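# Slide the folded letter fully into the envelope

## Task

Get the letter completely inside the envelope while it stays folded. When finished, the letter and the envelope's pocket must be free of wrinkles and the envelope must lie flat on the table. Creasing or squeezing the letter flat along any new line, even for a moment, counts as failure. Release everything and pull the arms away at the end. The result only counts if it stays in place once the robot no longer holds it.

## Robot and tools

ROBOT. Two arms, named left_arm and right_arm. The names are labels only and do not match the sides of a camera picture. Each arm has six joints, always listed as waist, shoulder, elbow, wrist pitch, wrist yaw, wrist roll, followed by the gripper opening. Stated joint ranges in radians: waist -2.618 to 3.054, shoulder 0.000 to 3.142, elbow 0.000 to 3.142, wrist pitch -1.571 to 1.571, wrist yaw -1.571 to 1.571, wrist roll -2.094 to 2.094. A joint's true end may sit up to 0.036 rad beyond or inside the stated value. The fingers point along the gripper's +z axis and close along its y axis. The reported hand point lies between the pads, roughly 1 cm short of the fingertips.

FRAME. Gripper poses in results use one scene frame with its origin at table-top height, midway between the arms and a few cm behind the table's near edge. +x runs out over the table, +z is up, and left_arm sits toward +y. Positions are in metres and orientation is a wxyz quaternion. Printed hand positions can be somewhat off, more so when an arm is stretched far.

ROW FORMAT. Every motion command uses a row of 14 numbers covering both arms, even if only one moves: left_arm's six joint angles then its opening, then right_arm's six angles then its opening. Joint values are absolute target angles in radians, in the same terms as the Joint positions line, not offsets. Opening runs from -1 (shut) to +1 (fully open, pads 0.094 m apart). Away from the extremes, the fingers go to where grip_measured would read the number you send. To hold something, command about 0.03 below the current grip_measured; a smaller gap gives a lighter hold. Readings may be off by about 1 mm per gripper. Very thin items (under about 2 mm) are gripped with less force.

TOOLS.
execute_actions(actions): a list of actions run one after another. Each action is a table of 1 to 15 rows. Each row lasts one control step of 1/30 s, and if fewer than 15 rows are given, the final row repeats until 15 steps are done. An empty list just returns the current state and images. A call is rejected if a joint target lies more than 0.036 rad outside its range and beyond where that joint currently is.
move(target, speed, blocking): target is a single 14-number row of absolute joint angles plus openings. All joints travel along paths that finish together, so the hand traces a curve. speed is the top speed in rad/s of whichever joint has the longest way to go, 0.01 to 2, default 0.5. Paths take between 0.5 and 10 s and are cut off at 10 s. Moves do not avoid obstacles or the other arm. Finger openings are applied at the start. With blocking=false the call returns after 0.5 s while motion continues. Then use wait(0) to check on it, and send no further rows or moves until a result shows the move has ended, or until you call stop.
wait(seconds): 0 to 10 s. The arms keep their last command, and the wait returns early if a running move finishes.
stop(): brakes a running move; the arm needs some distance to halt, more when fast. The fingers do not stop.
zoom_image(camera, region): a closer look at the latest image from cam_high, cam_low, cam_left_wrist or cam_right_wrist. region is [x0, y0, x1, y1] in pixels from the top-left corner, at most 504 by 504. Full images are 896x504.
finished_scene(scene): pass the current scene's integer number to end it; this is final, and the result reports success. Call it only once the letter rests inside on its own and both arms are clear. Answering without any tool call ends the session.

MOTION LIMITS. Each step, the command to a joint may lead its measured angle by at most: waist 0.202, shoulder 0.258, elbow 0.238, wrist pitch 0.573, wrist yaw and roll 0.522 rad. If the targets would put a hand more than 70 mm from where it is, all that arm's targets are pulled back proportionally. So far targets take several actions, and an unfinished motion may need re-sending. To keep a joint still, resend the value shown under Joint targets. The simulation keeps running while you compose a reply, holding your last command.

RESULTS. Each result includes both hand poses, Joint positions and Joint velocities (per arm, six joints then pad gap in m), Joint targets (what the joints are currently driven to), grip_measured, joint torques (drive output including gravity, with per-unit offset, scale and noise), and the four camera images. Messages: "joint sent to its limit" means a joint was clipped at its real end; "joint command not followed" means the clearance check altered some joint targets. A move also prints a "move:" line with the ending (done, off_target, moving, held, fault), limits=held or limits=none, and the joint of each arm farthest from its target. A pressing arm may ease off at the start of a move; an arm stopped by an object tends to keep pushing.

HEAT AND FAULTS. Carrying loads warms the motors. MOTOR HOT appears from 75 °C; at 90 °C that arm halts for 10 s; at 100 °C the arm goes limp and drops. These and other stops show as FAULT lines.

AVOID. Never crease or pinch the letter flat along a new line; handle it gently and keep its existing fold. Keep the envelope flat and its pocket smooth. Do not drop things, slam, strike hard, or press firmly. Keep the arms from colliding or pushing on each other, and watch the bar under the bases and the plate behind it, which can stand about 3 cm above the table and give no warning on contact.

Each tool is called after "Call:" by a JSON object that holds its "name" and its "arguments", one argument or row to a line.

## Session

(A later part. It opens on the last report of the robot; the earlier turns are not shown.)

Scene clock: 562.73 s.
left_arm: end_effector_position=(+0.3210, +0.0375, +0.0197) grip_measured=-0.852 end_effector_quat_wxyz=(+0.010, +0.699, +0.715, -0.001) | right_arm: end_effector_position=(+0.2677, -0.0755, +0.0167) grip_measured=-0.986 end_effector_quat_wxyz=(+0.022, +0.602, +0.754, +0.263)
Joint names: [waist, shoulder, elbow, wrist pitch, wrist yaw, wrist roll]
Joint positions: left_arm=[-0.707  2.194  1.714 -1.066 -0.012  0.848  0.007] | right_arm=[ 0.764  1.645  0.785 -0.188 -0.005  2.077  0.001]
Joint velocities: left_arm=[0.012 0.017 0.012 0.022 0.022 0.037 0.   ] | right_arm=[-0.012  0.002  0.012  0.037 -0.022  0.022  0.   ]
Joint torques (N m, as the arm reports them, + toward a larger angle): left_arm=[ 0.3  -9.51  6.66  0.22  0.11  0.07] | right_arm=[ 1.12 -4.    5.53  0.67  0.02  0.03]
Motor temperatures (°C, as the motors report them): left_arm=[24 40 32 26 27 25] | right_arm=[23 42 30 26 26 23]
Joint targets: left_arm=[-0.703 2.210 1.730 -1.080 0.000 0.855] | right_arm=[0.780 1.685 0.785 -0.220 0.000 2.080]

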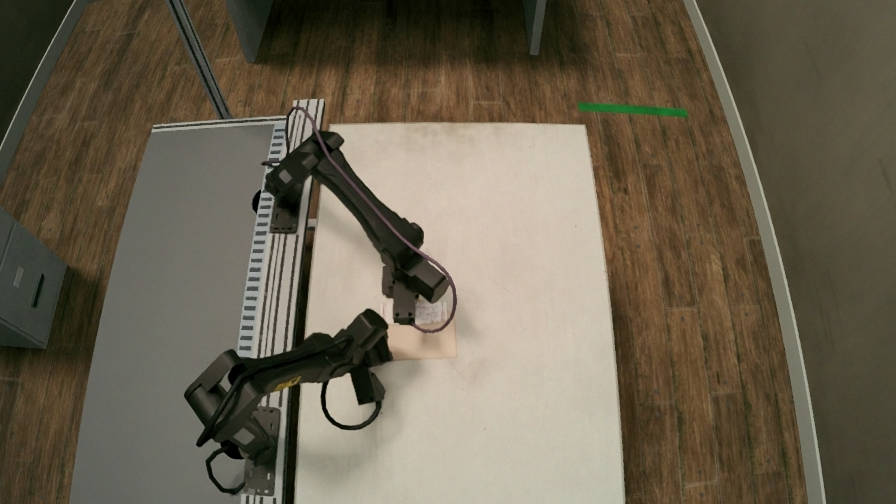

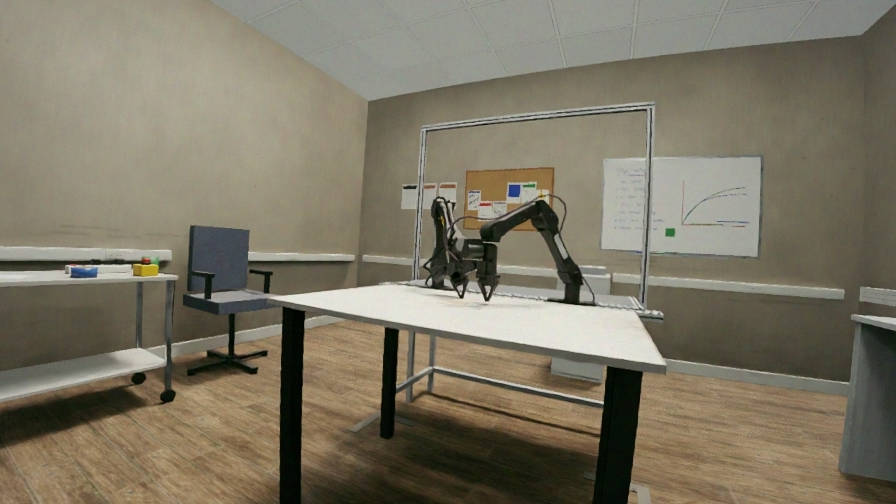

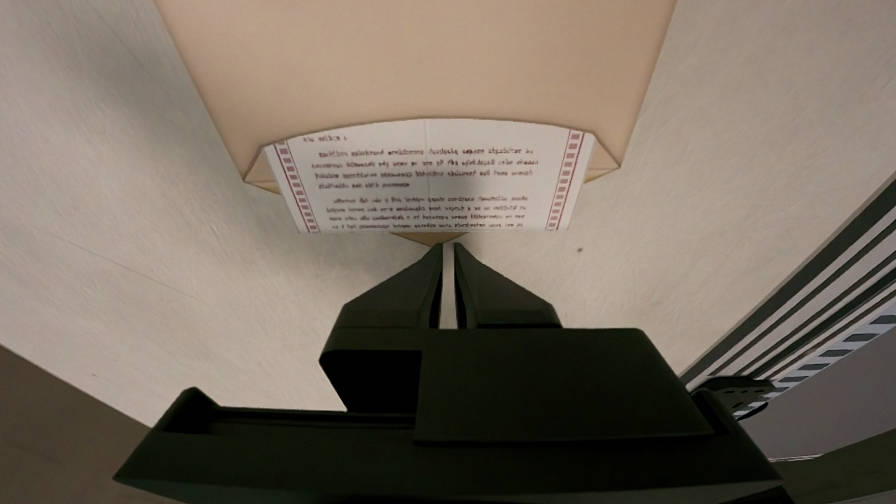

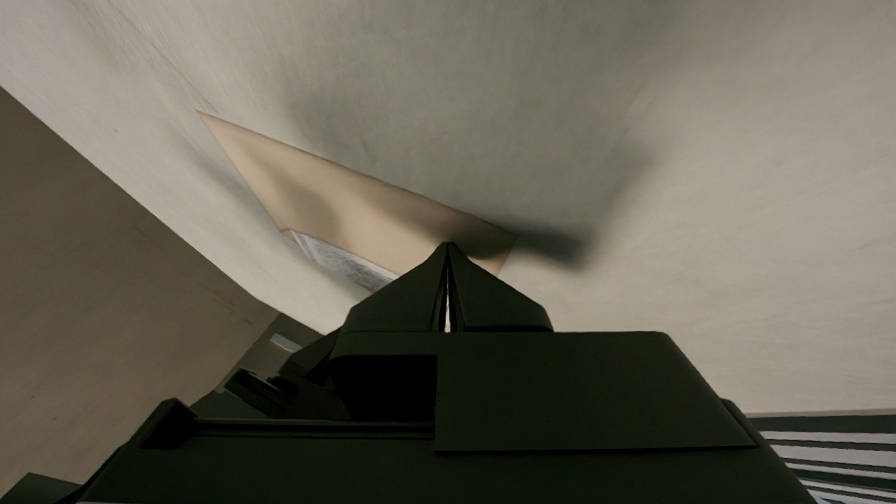

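Call:
{"name": "execute_actions", "arguments": {
  "actions": [
    [[-0.703,2.23,1.78,-1.10,0,0.855,-0.85,0.78,1.685,0.785,-0.22,0,2.08,-1]],
    [[-0.703,2.25,1.812,-1.12,0,0.855,-0.85,0.78,1.685,0.785,-0.22,0,2.08,-1]],
    [[-0.703,2.27,1.812,-1.12,0,0.855,-0.85,0.78,1.685,0.785,-0.22,0,2.08,-1]]
  ]
}}

Scene clock: 567.60 s.
left_arm: end_effector_position=(+0.3265, +0.0327, +0.0124) grip_measured=-0.852 end_effector_quat_wxyz=(-0.004, +0.699, +0.715, -0.002) | right_arm: end_effector_position=(+0.2677, -0.0755, +0.0167) grip_measured=-0.986 end_effector_quat_wxyz=(+0.022, +0.602, +0.754, +0.263)
Joint names: [waist, shoulder, elbow, wrist pitch, wrist yaw, wrist roll]
Joint positions: left_arm=[-0.707  2.257  1.79  -1.105 -0.012  0.848  0.007] | right_arm=[ 0.764  1.645  0.785 -0.188 -0.005  2.077  0.001]
Joint velocities: left_arm=[ 0.012 -0.022 -0.002  0.037  0.007 -0.037 -0.   ] | right_arm=[ 0.017 -0.007 -0.007  0.051  0.022  0.022  0.   ]
Joint torques (N m, as the arm reports them, + toward a larger angle): left_arm=[  0.31 -10.1    7.16   0.17   0.11   0.06] | right_arm=[ 1.09 -4.01  5.52  0.67  0.02  0.03]
Motor temperatures (°C, as the motors report them): left_arm=[24 41 33 26 27 25] | right_arm=[23 42 30 26 26 23]
Joint targets: left_arm=[-0.703 2.270 1.812 -1.120 0.000 0.855] | right_arm=[0.780 1.685 0.785 -0.220 -0.000 2.080]

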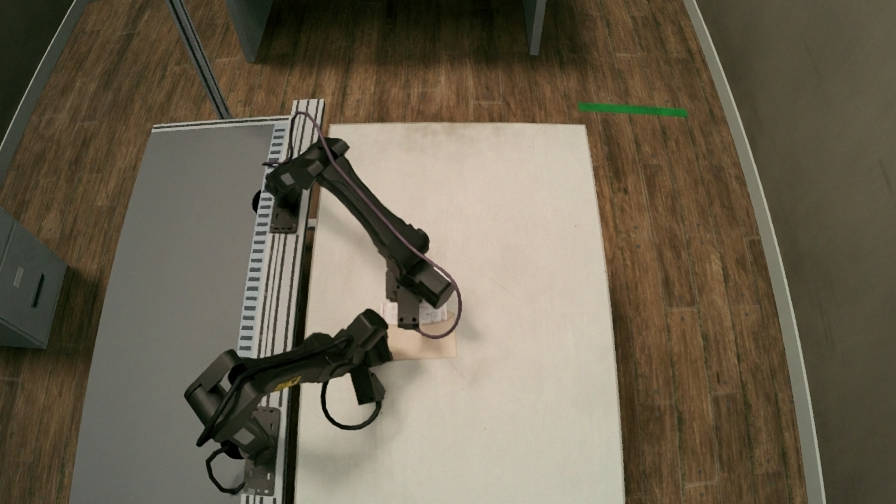

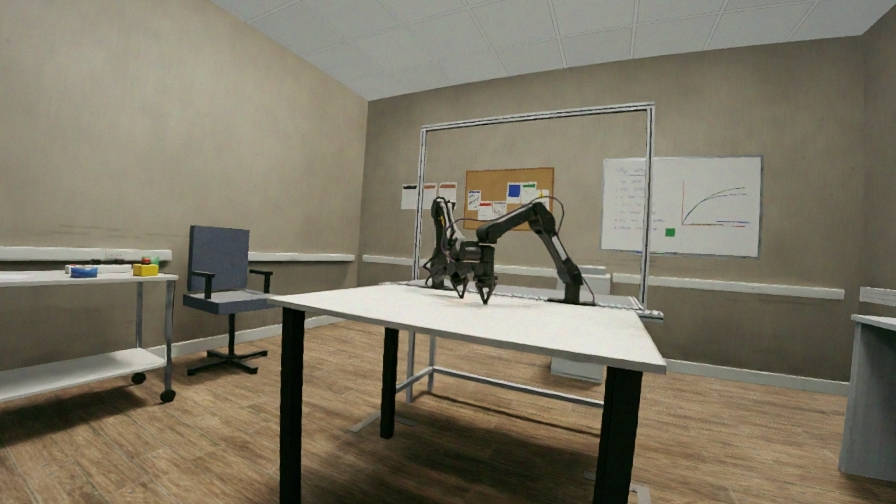

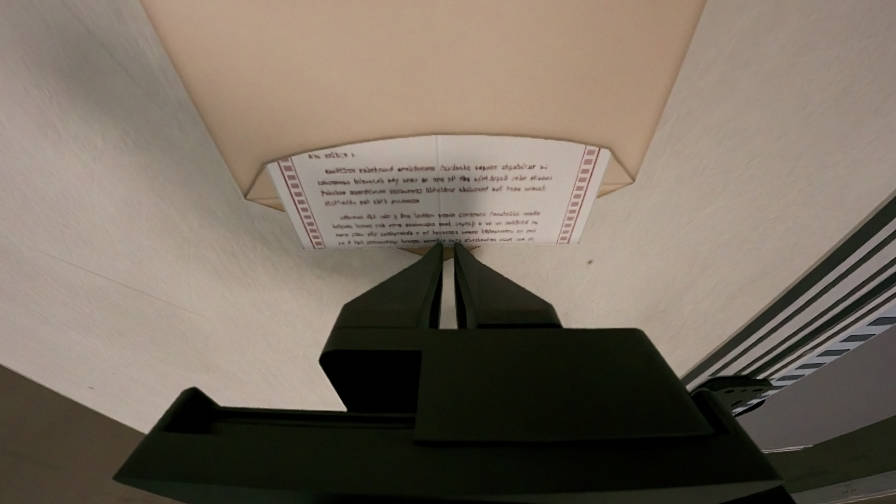

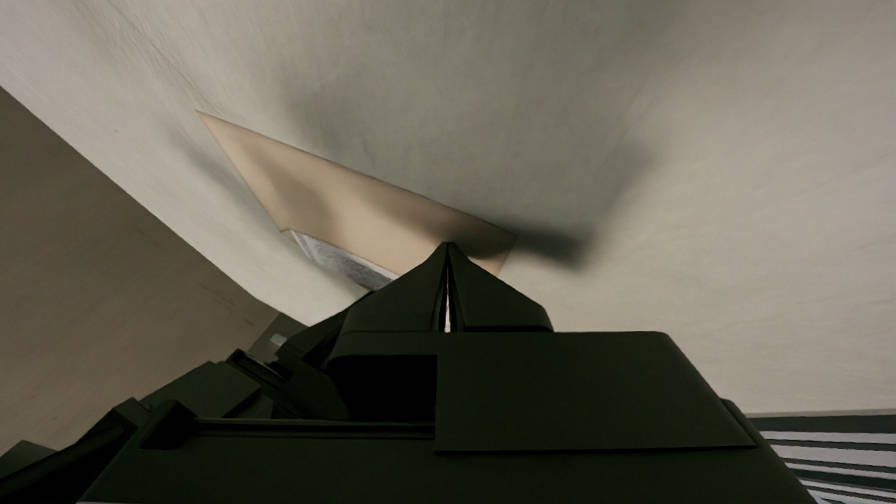

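Slightly too far; back ~3 mm via waist.

Call:
{"name": "execute_actions", "arguments": {
  "actions": [
    [[-0.692,2.27,1.812,-1.12,0,0.86,-0.85,0.78,1.685,0.785,-0.22,0,2.08,-1]],
    [[-0.692,2.27,1.812,-1.12,0,0.86,-0.85,0.78,1.685,0.785,-0.22,0,2.08,-1]]
  ]
}}

Scene clock: 575.70 s.
left_arm: end_effector_position=(+0.3296, +0.0364, +0.0123) grip_measured=-0.852 end_effector_quat_wxyz=(-0.004, +0.697, +0.717, -0.002) | right_arm: end_effector_position=(+0.2677, -0.0755, +0.0167) grip_measured=-0.986 end_effector_quat_wxyz=(+0.022, +0.602, +0.754, +0.263)
Joint names: [waist, shoulder, elbow, wrist pitch, wrist yaw, wrist roll]
Joint positions: left_arm=[-0.696  2.257  1.79  -1.105 -0.012  0.852  0.007] | right_arm=[ 0.764  1.645  0.785 -0.188 -0.005  2.077  0.001]
Joint velocities: left_arm=[ 0.007  0.012 -0.012 -0.051  0.066  0.051  0.   ] | right_arm=[ 0.002  0.002 -0.002  0.051 -0.037  0.007 -0.001]
Joint torques (N m, as the arm reports them, + toward a larger angle): left_arm=[  0.32 -10.18   7.09   0.15   0.11   0.07] | right_arm=[ 1.12 -4.    5.52  0.67  0.02  0.03]
Motor temperatures (°C, as the motors report them): left_arm=[24 42 33 26 27 25] | right_arm=[23 41 30 26 26 23]
Joint targets: left_arm=[-0.692 2.270 1.812 -1.120 -0.000 0.860] | right_arm=[0.780 1.685 0.785 -0.220 -0.000 2.080]

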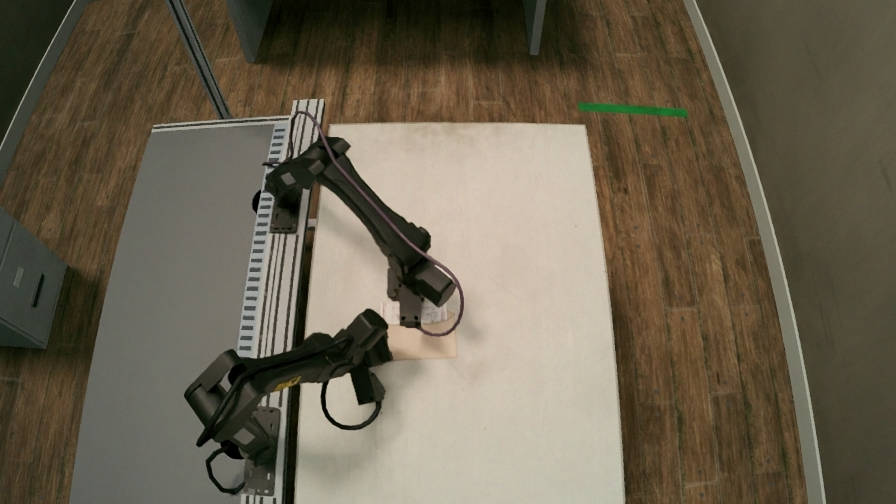

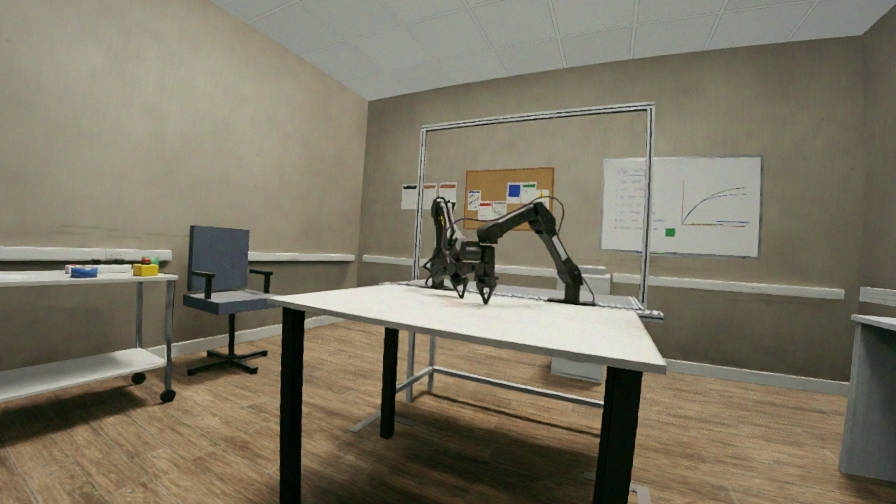

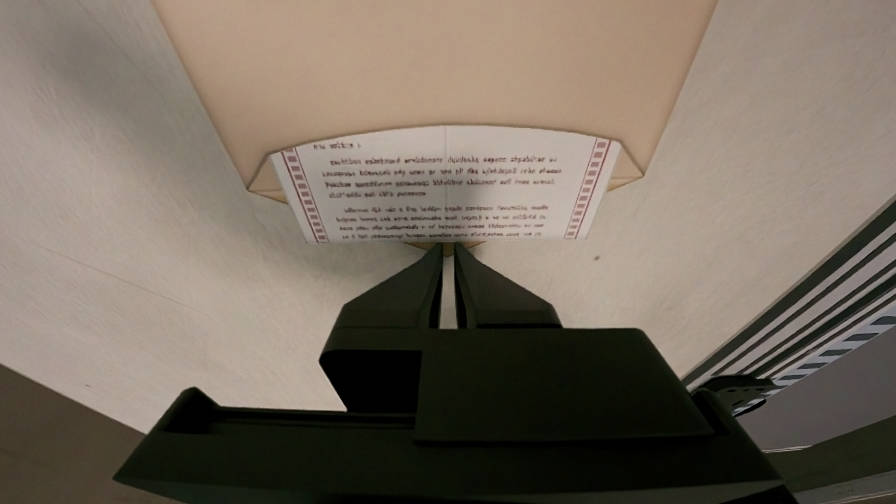

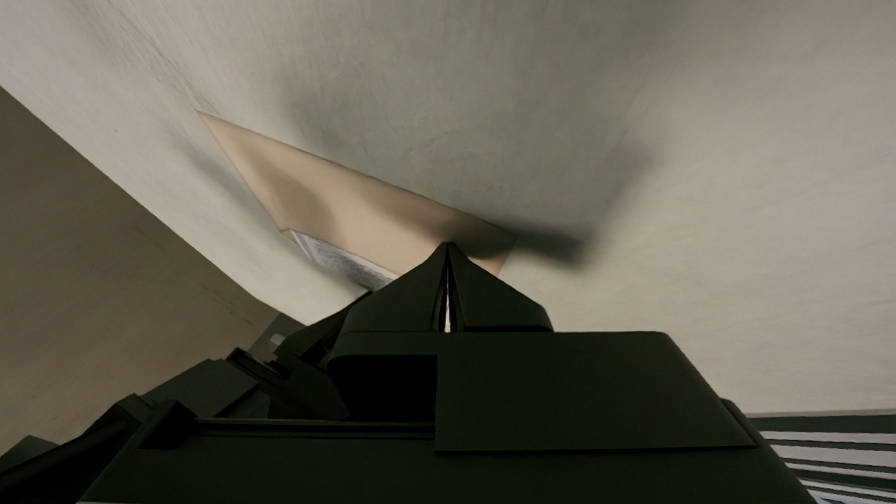

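Call:
{"name": "execute_actions", "arguments": {
  "actions": [
    [[-0.695,2.31,1.805,-1.12,0,0.855,-0.85,0.78,1.685,0.785,-0.22,0,2.08,-1]],
    [[-0.708,2.315,1.812,-1.12,0,0.845,-0.85,0.78,1.685,0.785,-0.22,0,2.08,-1]],
    [[-0.714,2.322,1.824,-1.125,0,0.84,-0.85,0.78,1.685,0.785,-0.22,0,2.08,-1]],
    [[-0.72,2.33,1.837,-1.13,0,0.834,-0.85,0.78,1.685,0.785,-0.22,0,2.08,-1]],
    [[-0.726,2.338,1.85,-1.134,0,0.828,-0.85,0.78,1.685,0.785,-0.22,0,2.08,-1]]
  ]
}}

Scene clock: 581.73 s.
left_arm: end_effector_position=(+0.3293, +0.0293, +0.0101) grip_measured=-0.852 end_effector_quat_wxyz=(-0.011, +0.696, +0.718, +0.002) | right_arm: end_effector_position=(+0.2677, -0.0755, +0.0167) grip_measured=-0.986 end_effector_quat_wxyz=(+0.022, +0.602, +0.754, +0.263)
Joint names: [waist, shoulder, elbow, wrist pitch, wrist yaw, wrist roll]
Joint positions: left_arm=[-0.712  2.292  1.84  -1.134 -0.02   0.835  0.007] | right_arm=[ 0.764  1.645  0.785 -0.188 -0.005  2.077  0.001]
Joint velocities: left_arm=[ 0.007  0.002  0.002 -0.037 -0.037 -0.037 -0.001] | right_arm=[-0.027  0.002 -0.017 -0.022 -0.037 -0.022 -0.001]
Joint torques (N m, as the arm reports them, + toward a larger angle): left_arm=[-1.33 -8.36  6.18  0.3   0.19 -0.08] | right_arm=[ 1.12 -4.01  5.52  0.67  0.02  0.03]
Motor temperatures (°C, as the motors report them): left_arm=[24 42 33 26 27 25] | right_arm=[23 41 30 26 26 23]
Joint targets: left_arm=[-0.726 2.338 1.850 -1.134 0.000 0.828] | right_arm=[0.780 1.685 0.785 -0.220 0.000 2.080]

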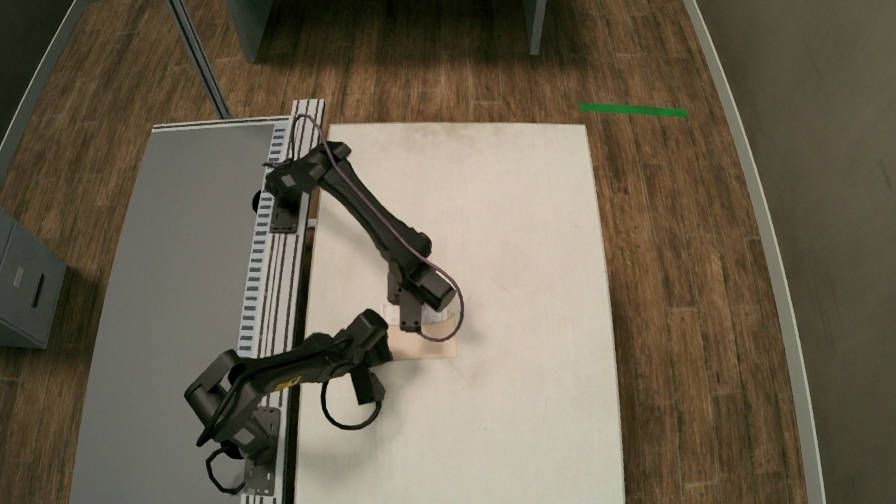

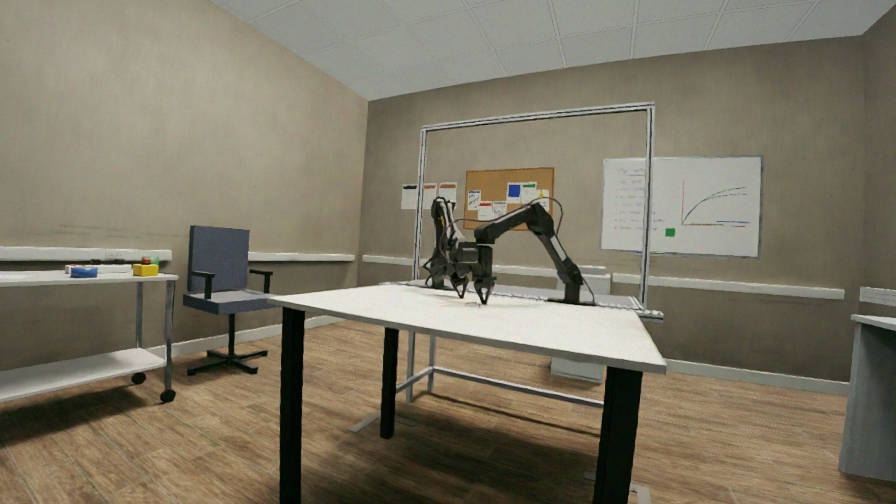

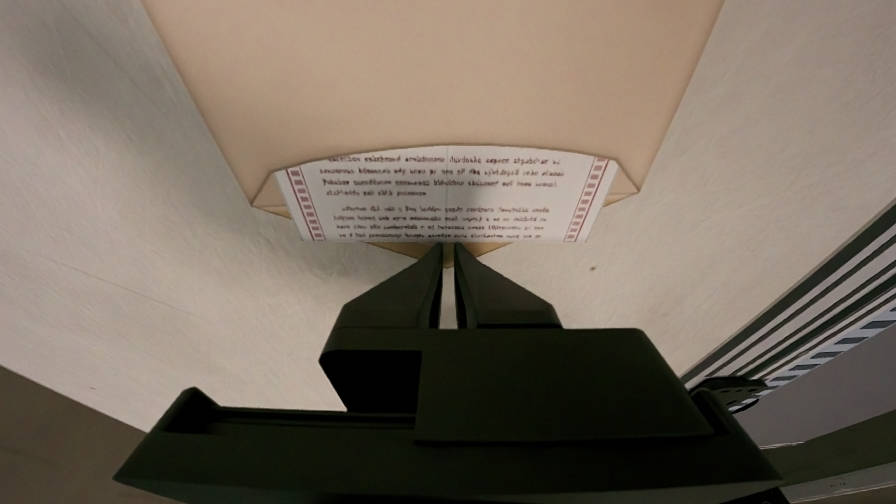

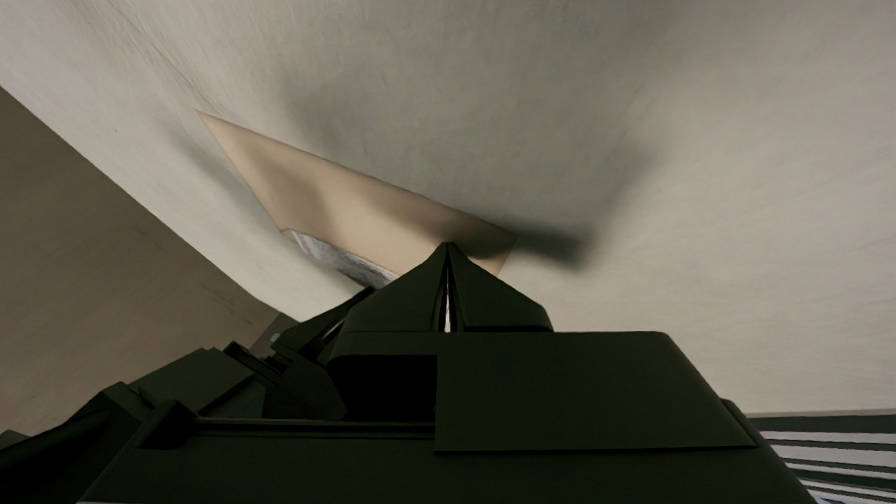

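Call:
{"name": "execute_actions", "arguments": {
  "actions": [
    [[-0.731,2.347,1.864,-1.138,0,0.823,-0.85,0.78,1.685,0.785,-0.22,0,2.08,-1]],
    [[-0.736,2.356,1.879,-1.143,0,0.818,-0.85,0.78,1.685,0.785,-0.22,0,2.08,-1]],
    [[-0.741,2.365,1.894,-1.148,0,0.813,-0.85,0.78,1.685,0.785,-0.22,0,2.08,-1]],
    [[-0.746,2.374,1.909,-1.152,0,0.808,-0.85,0.78,1.685,0.785,-0.22,0,2.08,-1]],
    [[-0.751,2.383,1.924,-1.156,0,0.803,-0.85,0.78,1.685,0.785,-0.22,0,2.08,-1]]
  ]
}}

Scene clock: 588.60 s.
left_arm: end_effector_position=(+0.3302, +0.0149, +0.0101) grip_measured=-0.852 end_effector_quat_wxyz=(-0.010, +0.696, +0.718, +0.003) | right_arm: end_effector_position=(+0.2677, -0.0755, +0.0167) grip_measured=-0.986 end_effector_quat_wxyz=(+0.022, +0.602, +0.754, +0.263)
Joint names: [waist, shoulder, elbow, wrist pitch, wrist yaw, wrist roll]
Joint positions: left_arm=[-0.736  2.335  1.913 -1.164 -0.022  0.811  0.007] | right_arm=[ 0.764  1.645  0.785 -0.188 -0.005  2.077  0.001]
Joint velocities: left_arm=[-0.007 -0.002 -0.012  0.037  0.037 -0.007 -0.002] | right_arm=[-0.002  0.007 -0.002  0.037 -0.081 -0.037  0.   ]
Joint torques (N m, as the arm reports them, + toward a larger angle): left_arm=[-1.43 -8.52  6.23  0.39  0.21 -0.06] | right_arm=[ 1.12 -4.    5.52  0.67  0.02  0.03]
Motor temperatures (°C, as the motors report them): left_arm=[24 42 33 26 27 25] | right_arm=[23 41 30 26 26 23]
Joint targets: left_arm=[-0.751 2.383 1.924 -1.156 0.000 0.803] | right_arm=[0.780 1.685 0.785 -0.220 0.000 2.080]

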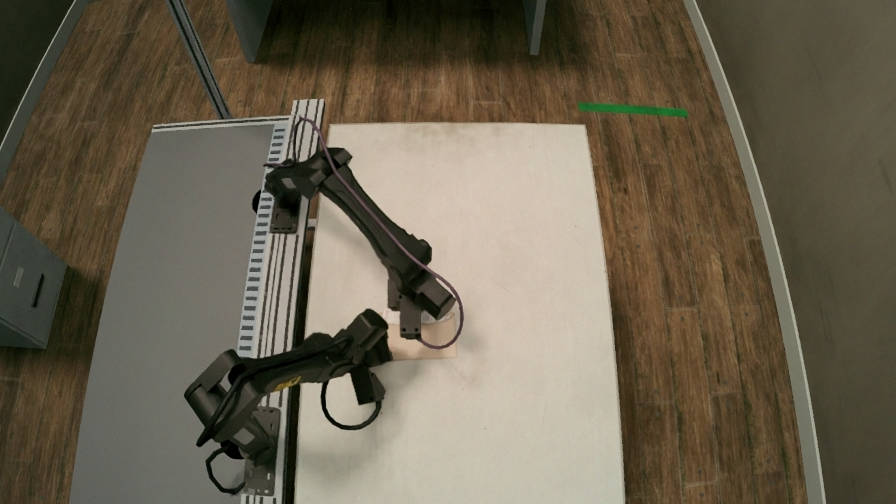

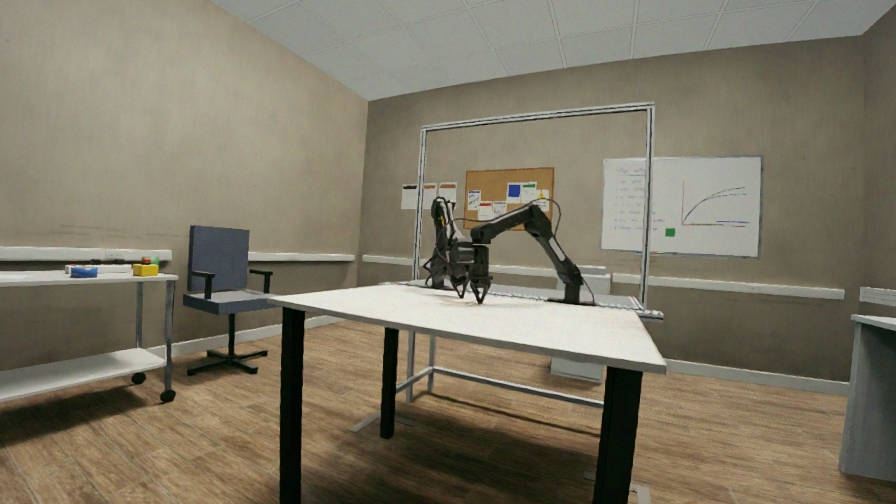

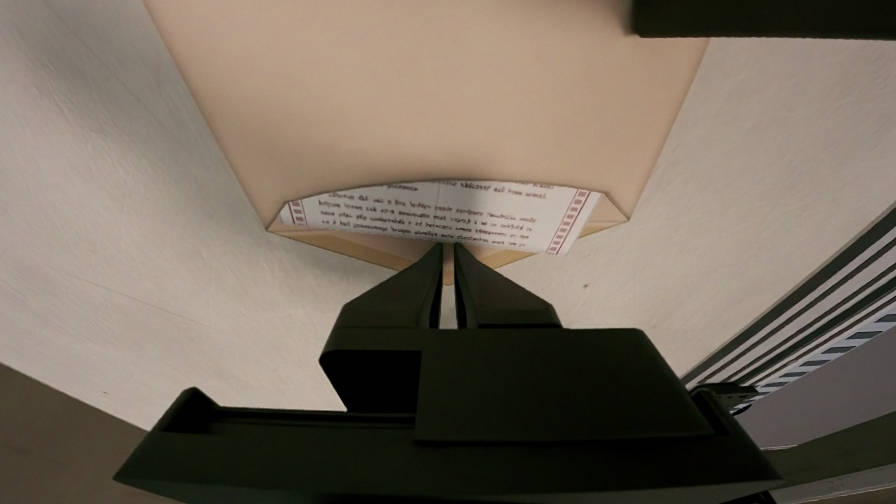

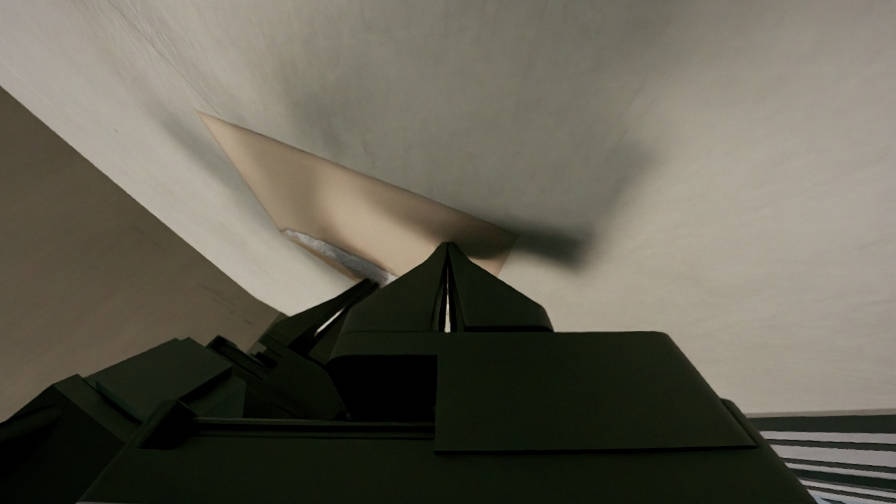

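Call:
{"name": "execute_actions", "arguments": {
  "actions": [
    [[-0.73,2.26,1.905,-1.15,0,0.81,-0.85,0.77,1.58,0.785,-0.22,0,2.08,-1]],
    [[-0.73,2.21,1.84,-1.13,0,0.81,-0.85,0.74,1.48,0.74,-0.25,0,2.08,-1]],
    [[-0.745,2.19,1.80,-1.12,0,0.81,-0.85,0.65,1.42,0.74,-0.3,0,2.08,-1]],
    [[-0.745,2.24,1.80,-1.12,0,0.81,-0.85,0.55,1.4,0.74,-0.3,0,2.08,-1]],
    [[-0.745,2.275,1.80,-1.12,0,0.81,-0.85,0.5,1.4,0.74,-0.3,0,2.08,-1]]
  ]
}}

Scene clock: 596.67 s.
left_arm: end_effector_position=(+0.3183, +0.0242, +0.0136) grip_measured=-0.852 end_effector_quat_wxyz=(-0.011, +0.696, +0.718, -0.000) | right_arm: end_effector_position=(+0.3102, -0.1621, +0.0643) grip_measured=-0.986 end_effector_quat_wxyz=(+0.068, +0.686, +0.661, +0.296)
Joint names: [waist, shoulder, elbow, wrist pitch, wrist yaw, wrist roll]
Joint positions: left_arm=[-0.735  2.268  1.812 -1.131 -0.015  0.811  0.007] | right_arm=[ 0.506  1.424  0.753 -0.284 -0.002  2.078  0.001]
Joint velocities: left_arm=[-0.007  0.002 -0.002  0.051  0.007  0.007 -0.001] | right_arm=[-0.002  0.007 -0.007 -0.037 -0.022 -0.022 -0.002]
Joint torques (N m, as the arm reports them, + toward a larger angle): left_arm=[ -0.9  -10.6    4.47   0.42   0.13   0.  ] | right_arm=[-0.33 -7.85  5.24  0.93  0.02  0.02]
Motor temperatures (°C, as the motors report them): left_arm=[24 42 33 26 27 25] | right_arm=[23 41 30 26 26 23]
Joint targets: left_arm=[-0.745 2.275 1.800 -1.120 0.000 0.810] | right_arm=[0.500 1.400 0.740 -0.300 -0.000 2.080]

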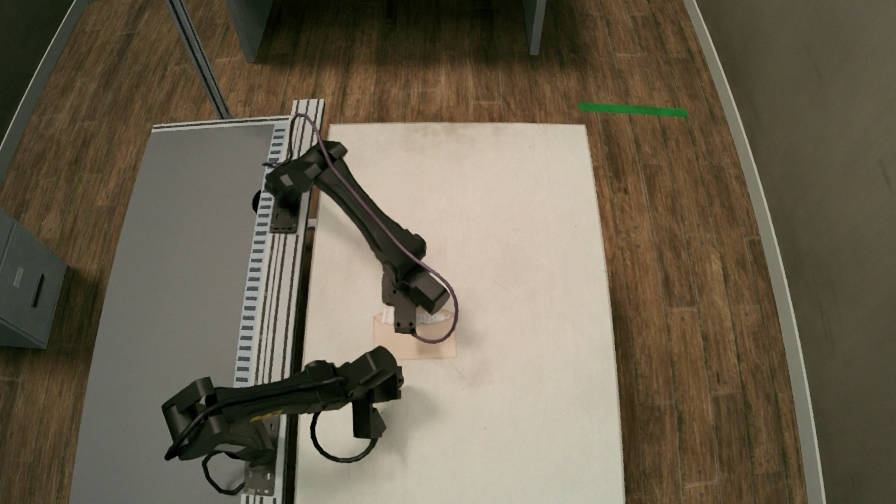

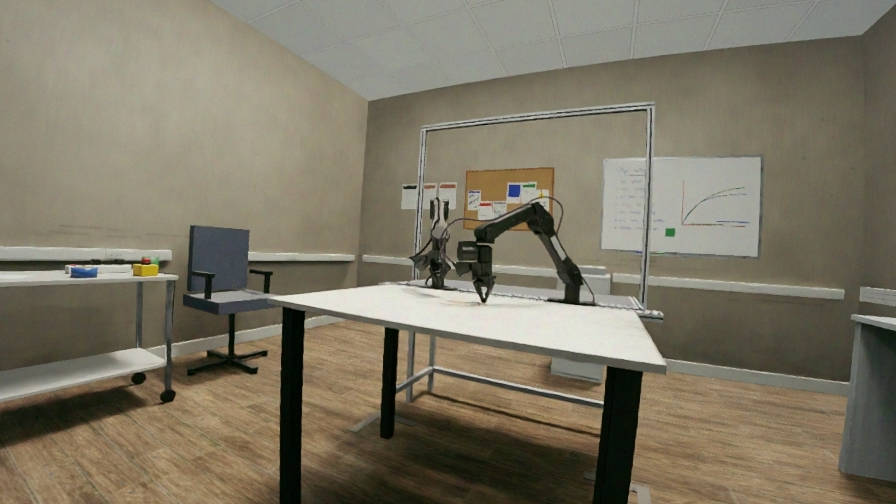

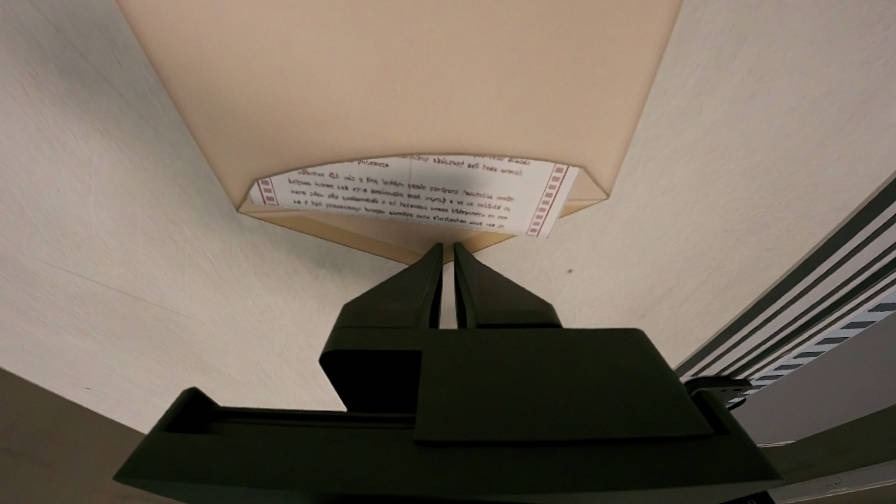

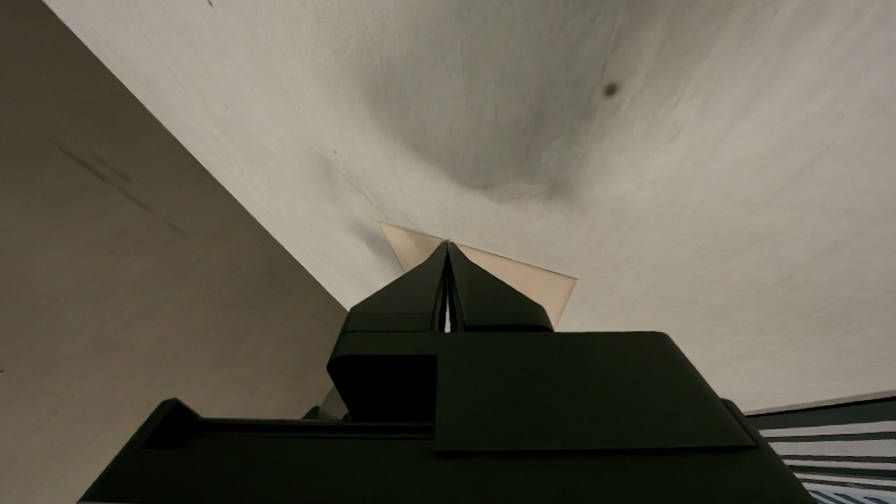

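Call:
{"name": "execute_actions", "arguments": {
  "actions": [
    [[-0.756,2.275,1.80,-1.12,0,0.80,-0.85,0.5,1.4,0.74,-0.3,0,2.08,-1]],
    [[-0.756,2.30,1.81,-1.12,0,0.80,-0.85,0.5,1.4,0.74,-0.3,0,2.08,-1]],
    [[-0.756,2.325,1.82,-1.125,0,0.80,-0.85,0.5,1.4,0.74,-0.3,0,2.08,-1]],
    [[-0.766,2.33,1.83,-1.128,0,0.79,-0.85,0.5,1.4,0.74,-0.3,0,2.08,-1]],
    [[-0.774,2.335,1.84,-1.131,0,0.782,-0.85,0.5,1.4,0.74,-0.3,0,2.08,-1]],
    [[-0.782,2.34,1.85,-1.134,0,0.774,-0.85,0.5,1.4,0.74,-0.3,0,2.08,-1]]
  ]
}}

Scene clock: 609.87 s.
left_arm: end_effector_position=(+0.3123, +0.0117, +0.0100) grip_measured=-0.852 end_effector_quat_wxyz=(-0.013, +0.697, +0.717, +0.002) | right_arm: end_effector_position=(+0.3102, -0.1621, +0.0643) grip_measured=-0.986 end_effector_quat_wxyz=(+0.068, +0.686, +0.661, +0.296)
Joint names: [waist, shoulder, elbow, wrist pitch, wrist yaw, wrist roll]
Joint positions: left_arm=[-0.768  2.294  1.84  -1.139 -0.02   0.781  0.007] | right_arm=[ 0.506  1.424  0.753 -0.284 -0.002  2.078  0.001]
Joint velocities: left_arm=[-0.012 -0.002 -0.012 -0.037  0.037 -0.051 -0.001] | right_arm=[ 0.002 -0.002 -0.007 -0.037  0.007 -0.051  0.001]
Joint torques (N m, as the arm reports them, + toward a larger angle): left_arm=[-1.36 -8.33  6.13  0.34  0.17 -0.03] | right_arm=[-0.38 -7.85  5.22  0.93  0.    0.02]
Motor temperatures (°C, as the motors report them): left_arm=[24 44 32 26 27 25] | right_arm=[23 42 30 27 26 23]
Joint targets: left_arm=[-0.782 2.340 1.850 -1.134 -0.000 0.774] | right_arm=[0.500 1.400 0.740 -0.300 -0.000 2.080]

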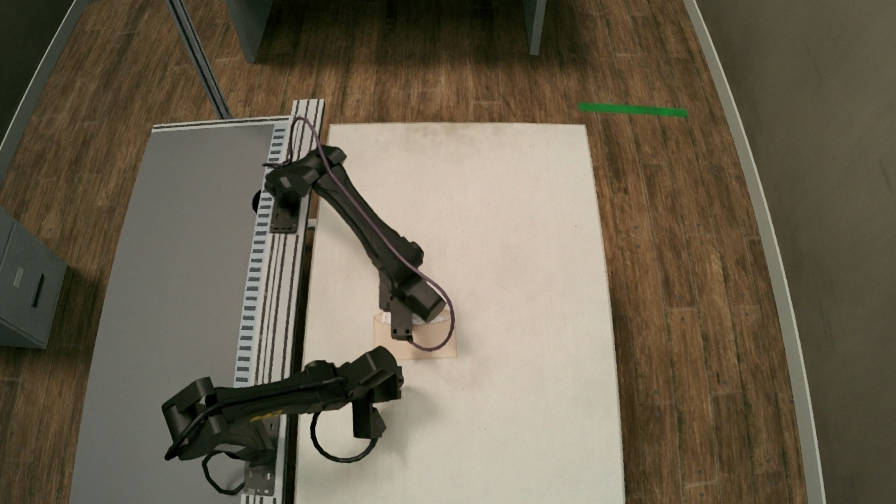

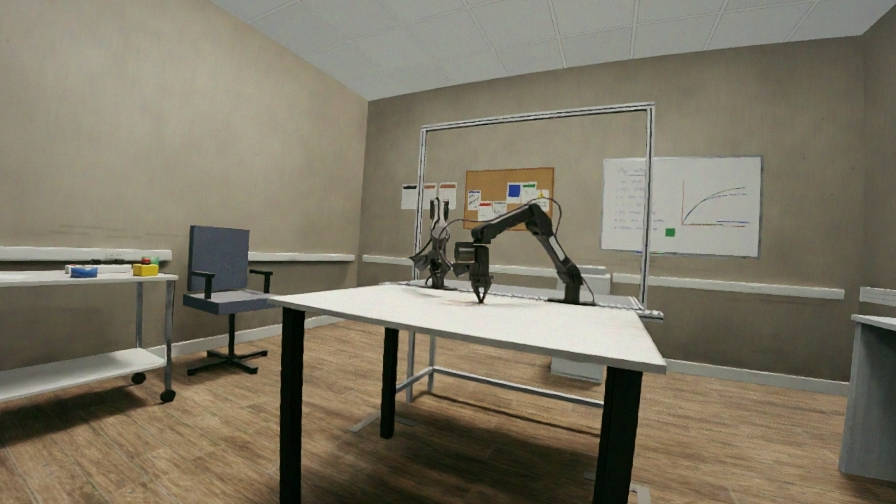

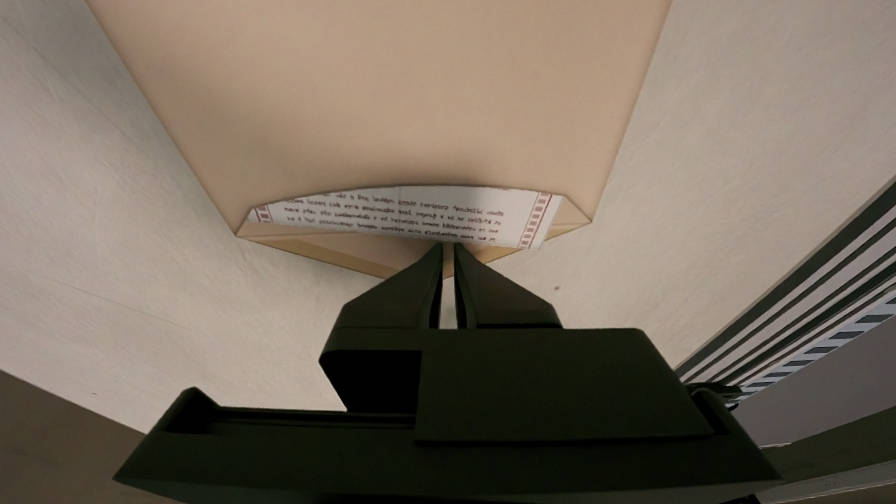

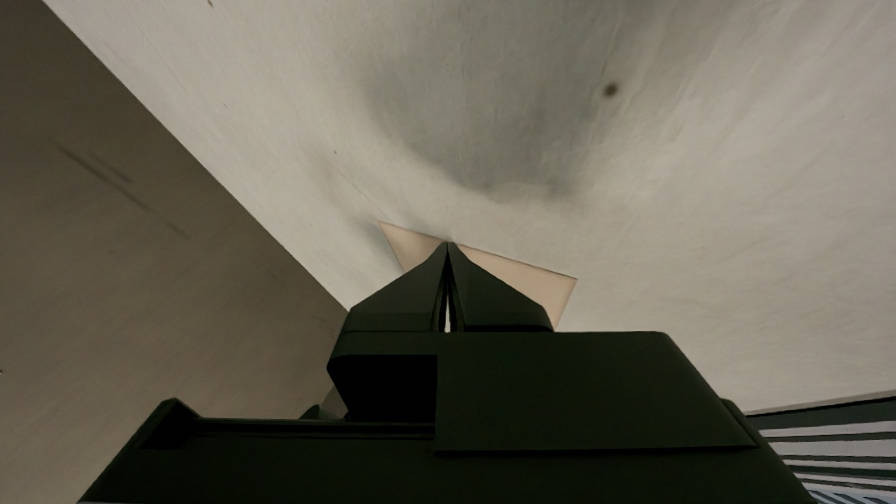

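Call:
{"name": "execute_actions", "arguments": {
  "actions": [
    [[-0.79,2.344,1.857,-1.137,0,0.766,-0.85,0.5,1.4,0.74,-0.3,0,2.08,-1]],
    [[-0.798,2.348,1.864,-1.14,0,0.758,-0.85,0.5,1.4,0.74,-0.3,0,2.08,-1]],
    [[-0.806,2.352,1.871,-1.142,0,0.75,-0.85,0.5,1.4,0.74,-0.3,0,2.08,-1]],
    [[-0.814,2.356,1.878,-1.144,0,0.742,-0.85,0.5,1.4,0.74,-0.3,0,2.08,-1]]
  ]
}}

Scene clock: 615.60 s.
left_arm: end_effector_position=(+0.3059, -0.0010, +0.0100) grip_measured=-0.852 end_effector_quat_wxyz=(-0.012, +0.697, +0.717, +0.004) | right_arm: end_effector_position=(+0.3102, -0.1621, +0.0643) grip_measured=-0.986 end_effector_quat_wxyz=(+0.068, +0.686, +0.661, +0.296)
Joint names: [waist, shoulder, elbow, wrist pitch, wrist yaw, wrist roll]
Joint positions: left_arm=[-0.8    2.31   1.867 -1.148 -0.023  0.749  0.007] | right_arm=[ 0.506  1.424  0.753 -0.284 -0.002  2.078  0.001]
Joint velocities: left_arm=[ 0.002 -0.022  0.002  0.007 -0.022 -0.022 -0.001] | right_arm=[ 0.017 -0.012  0.007  0.022  0.022 -0.066 -0.001]
Joint torques (N m, as the arm reports them, + toward a larger angle): left_arm=[-1.37 -8.45  6.19  0.33  0.19 -0.03] | right_arm=[-0.39 -7.87  5.23  0.92  0.    0.03]
Motor temperatures (°C, as the motors report them): left_arm=[24 43 32 26 27 25] | right_arm=[23 43 30 27 26 23]
Joint targets: left_arm=[-0.814 2.356 1.878 -1.144 -0.000 0.742] | right_arm=[0.500 1.400 0.740 -0.300 -0.000 2.080]

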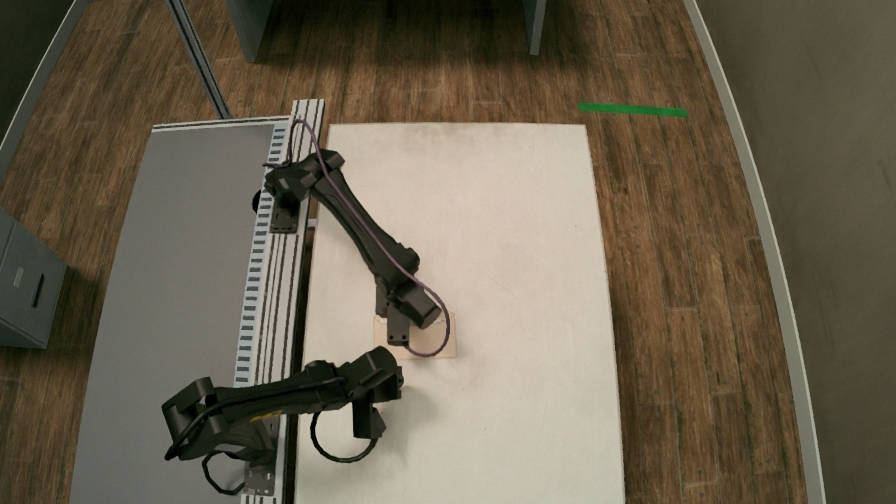

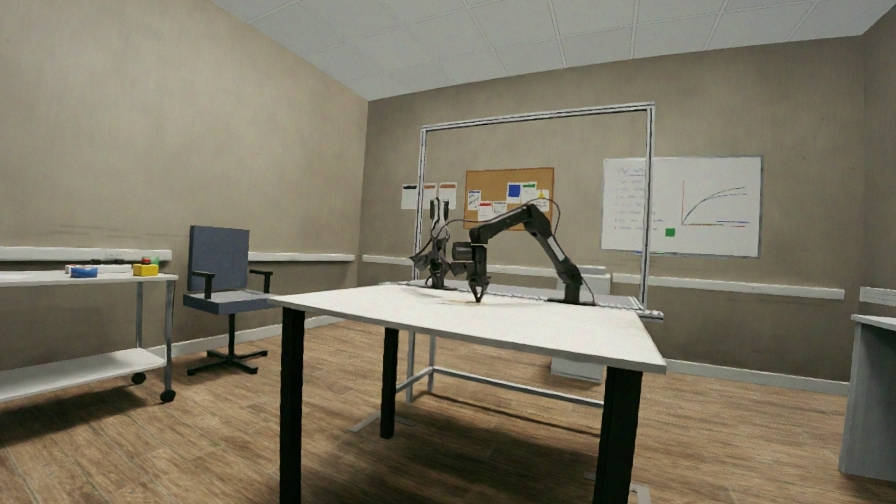

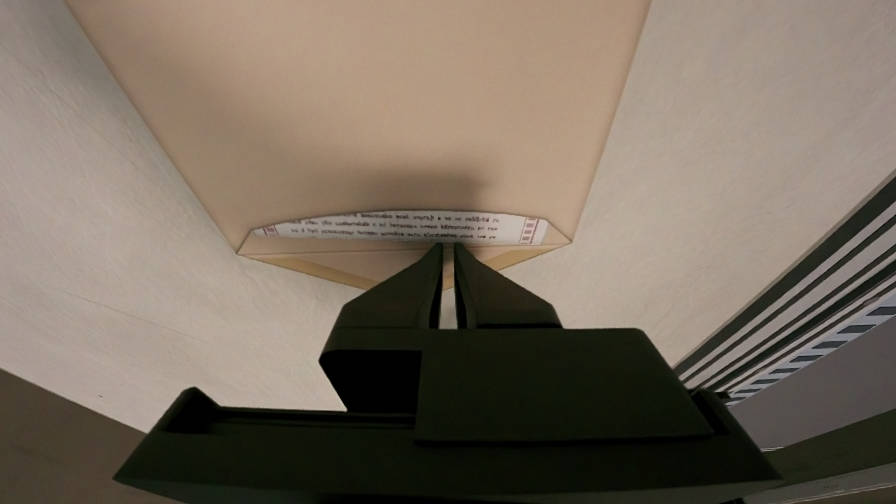

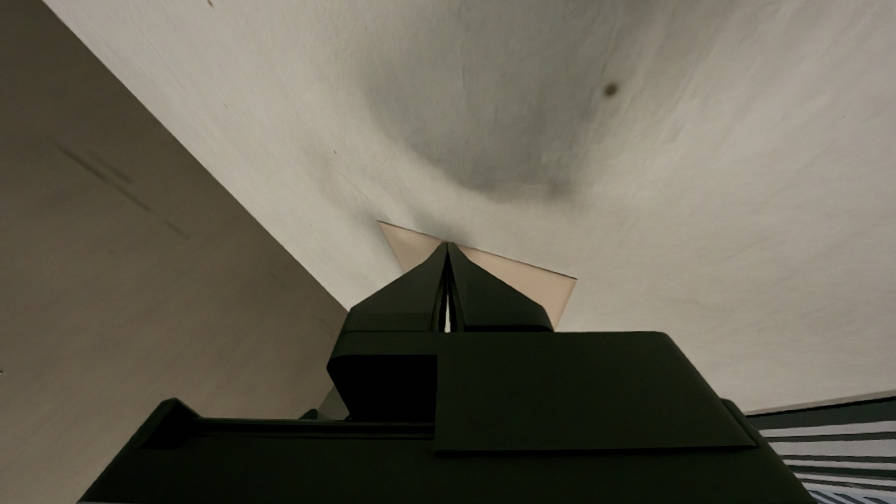

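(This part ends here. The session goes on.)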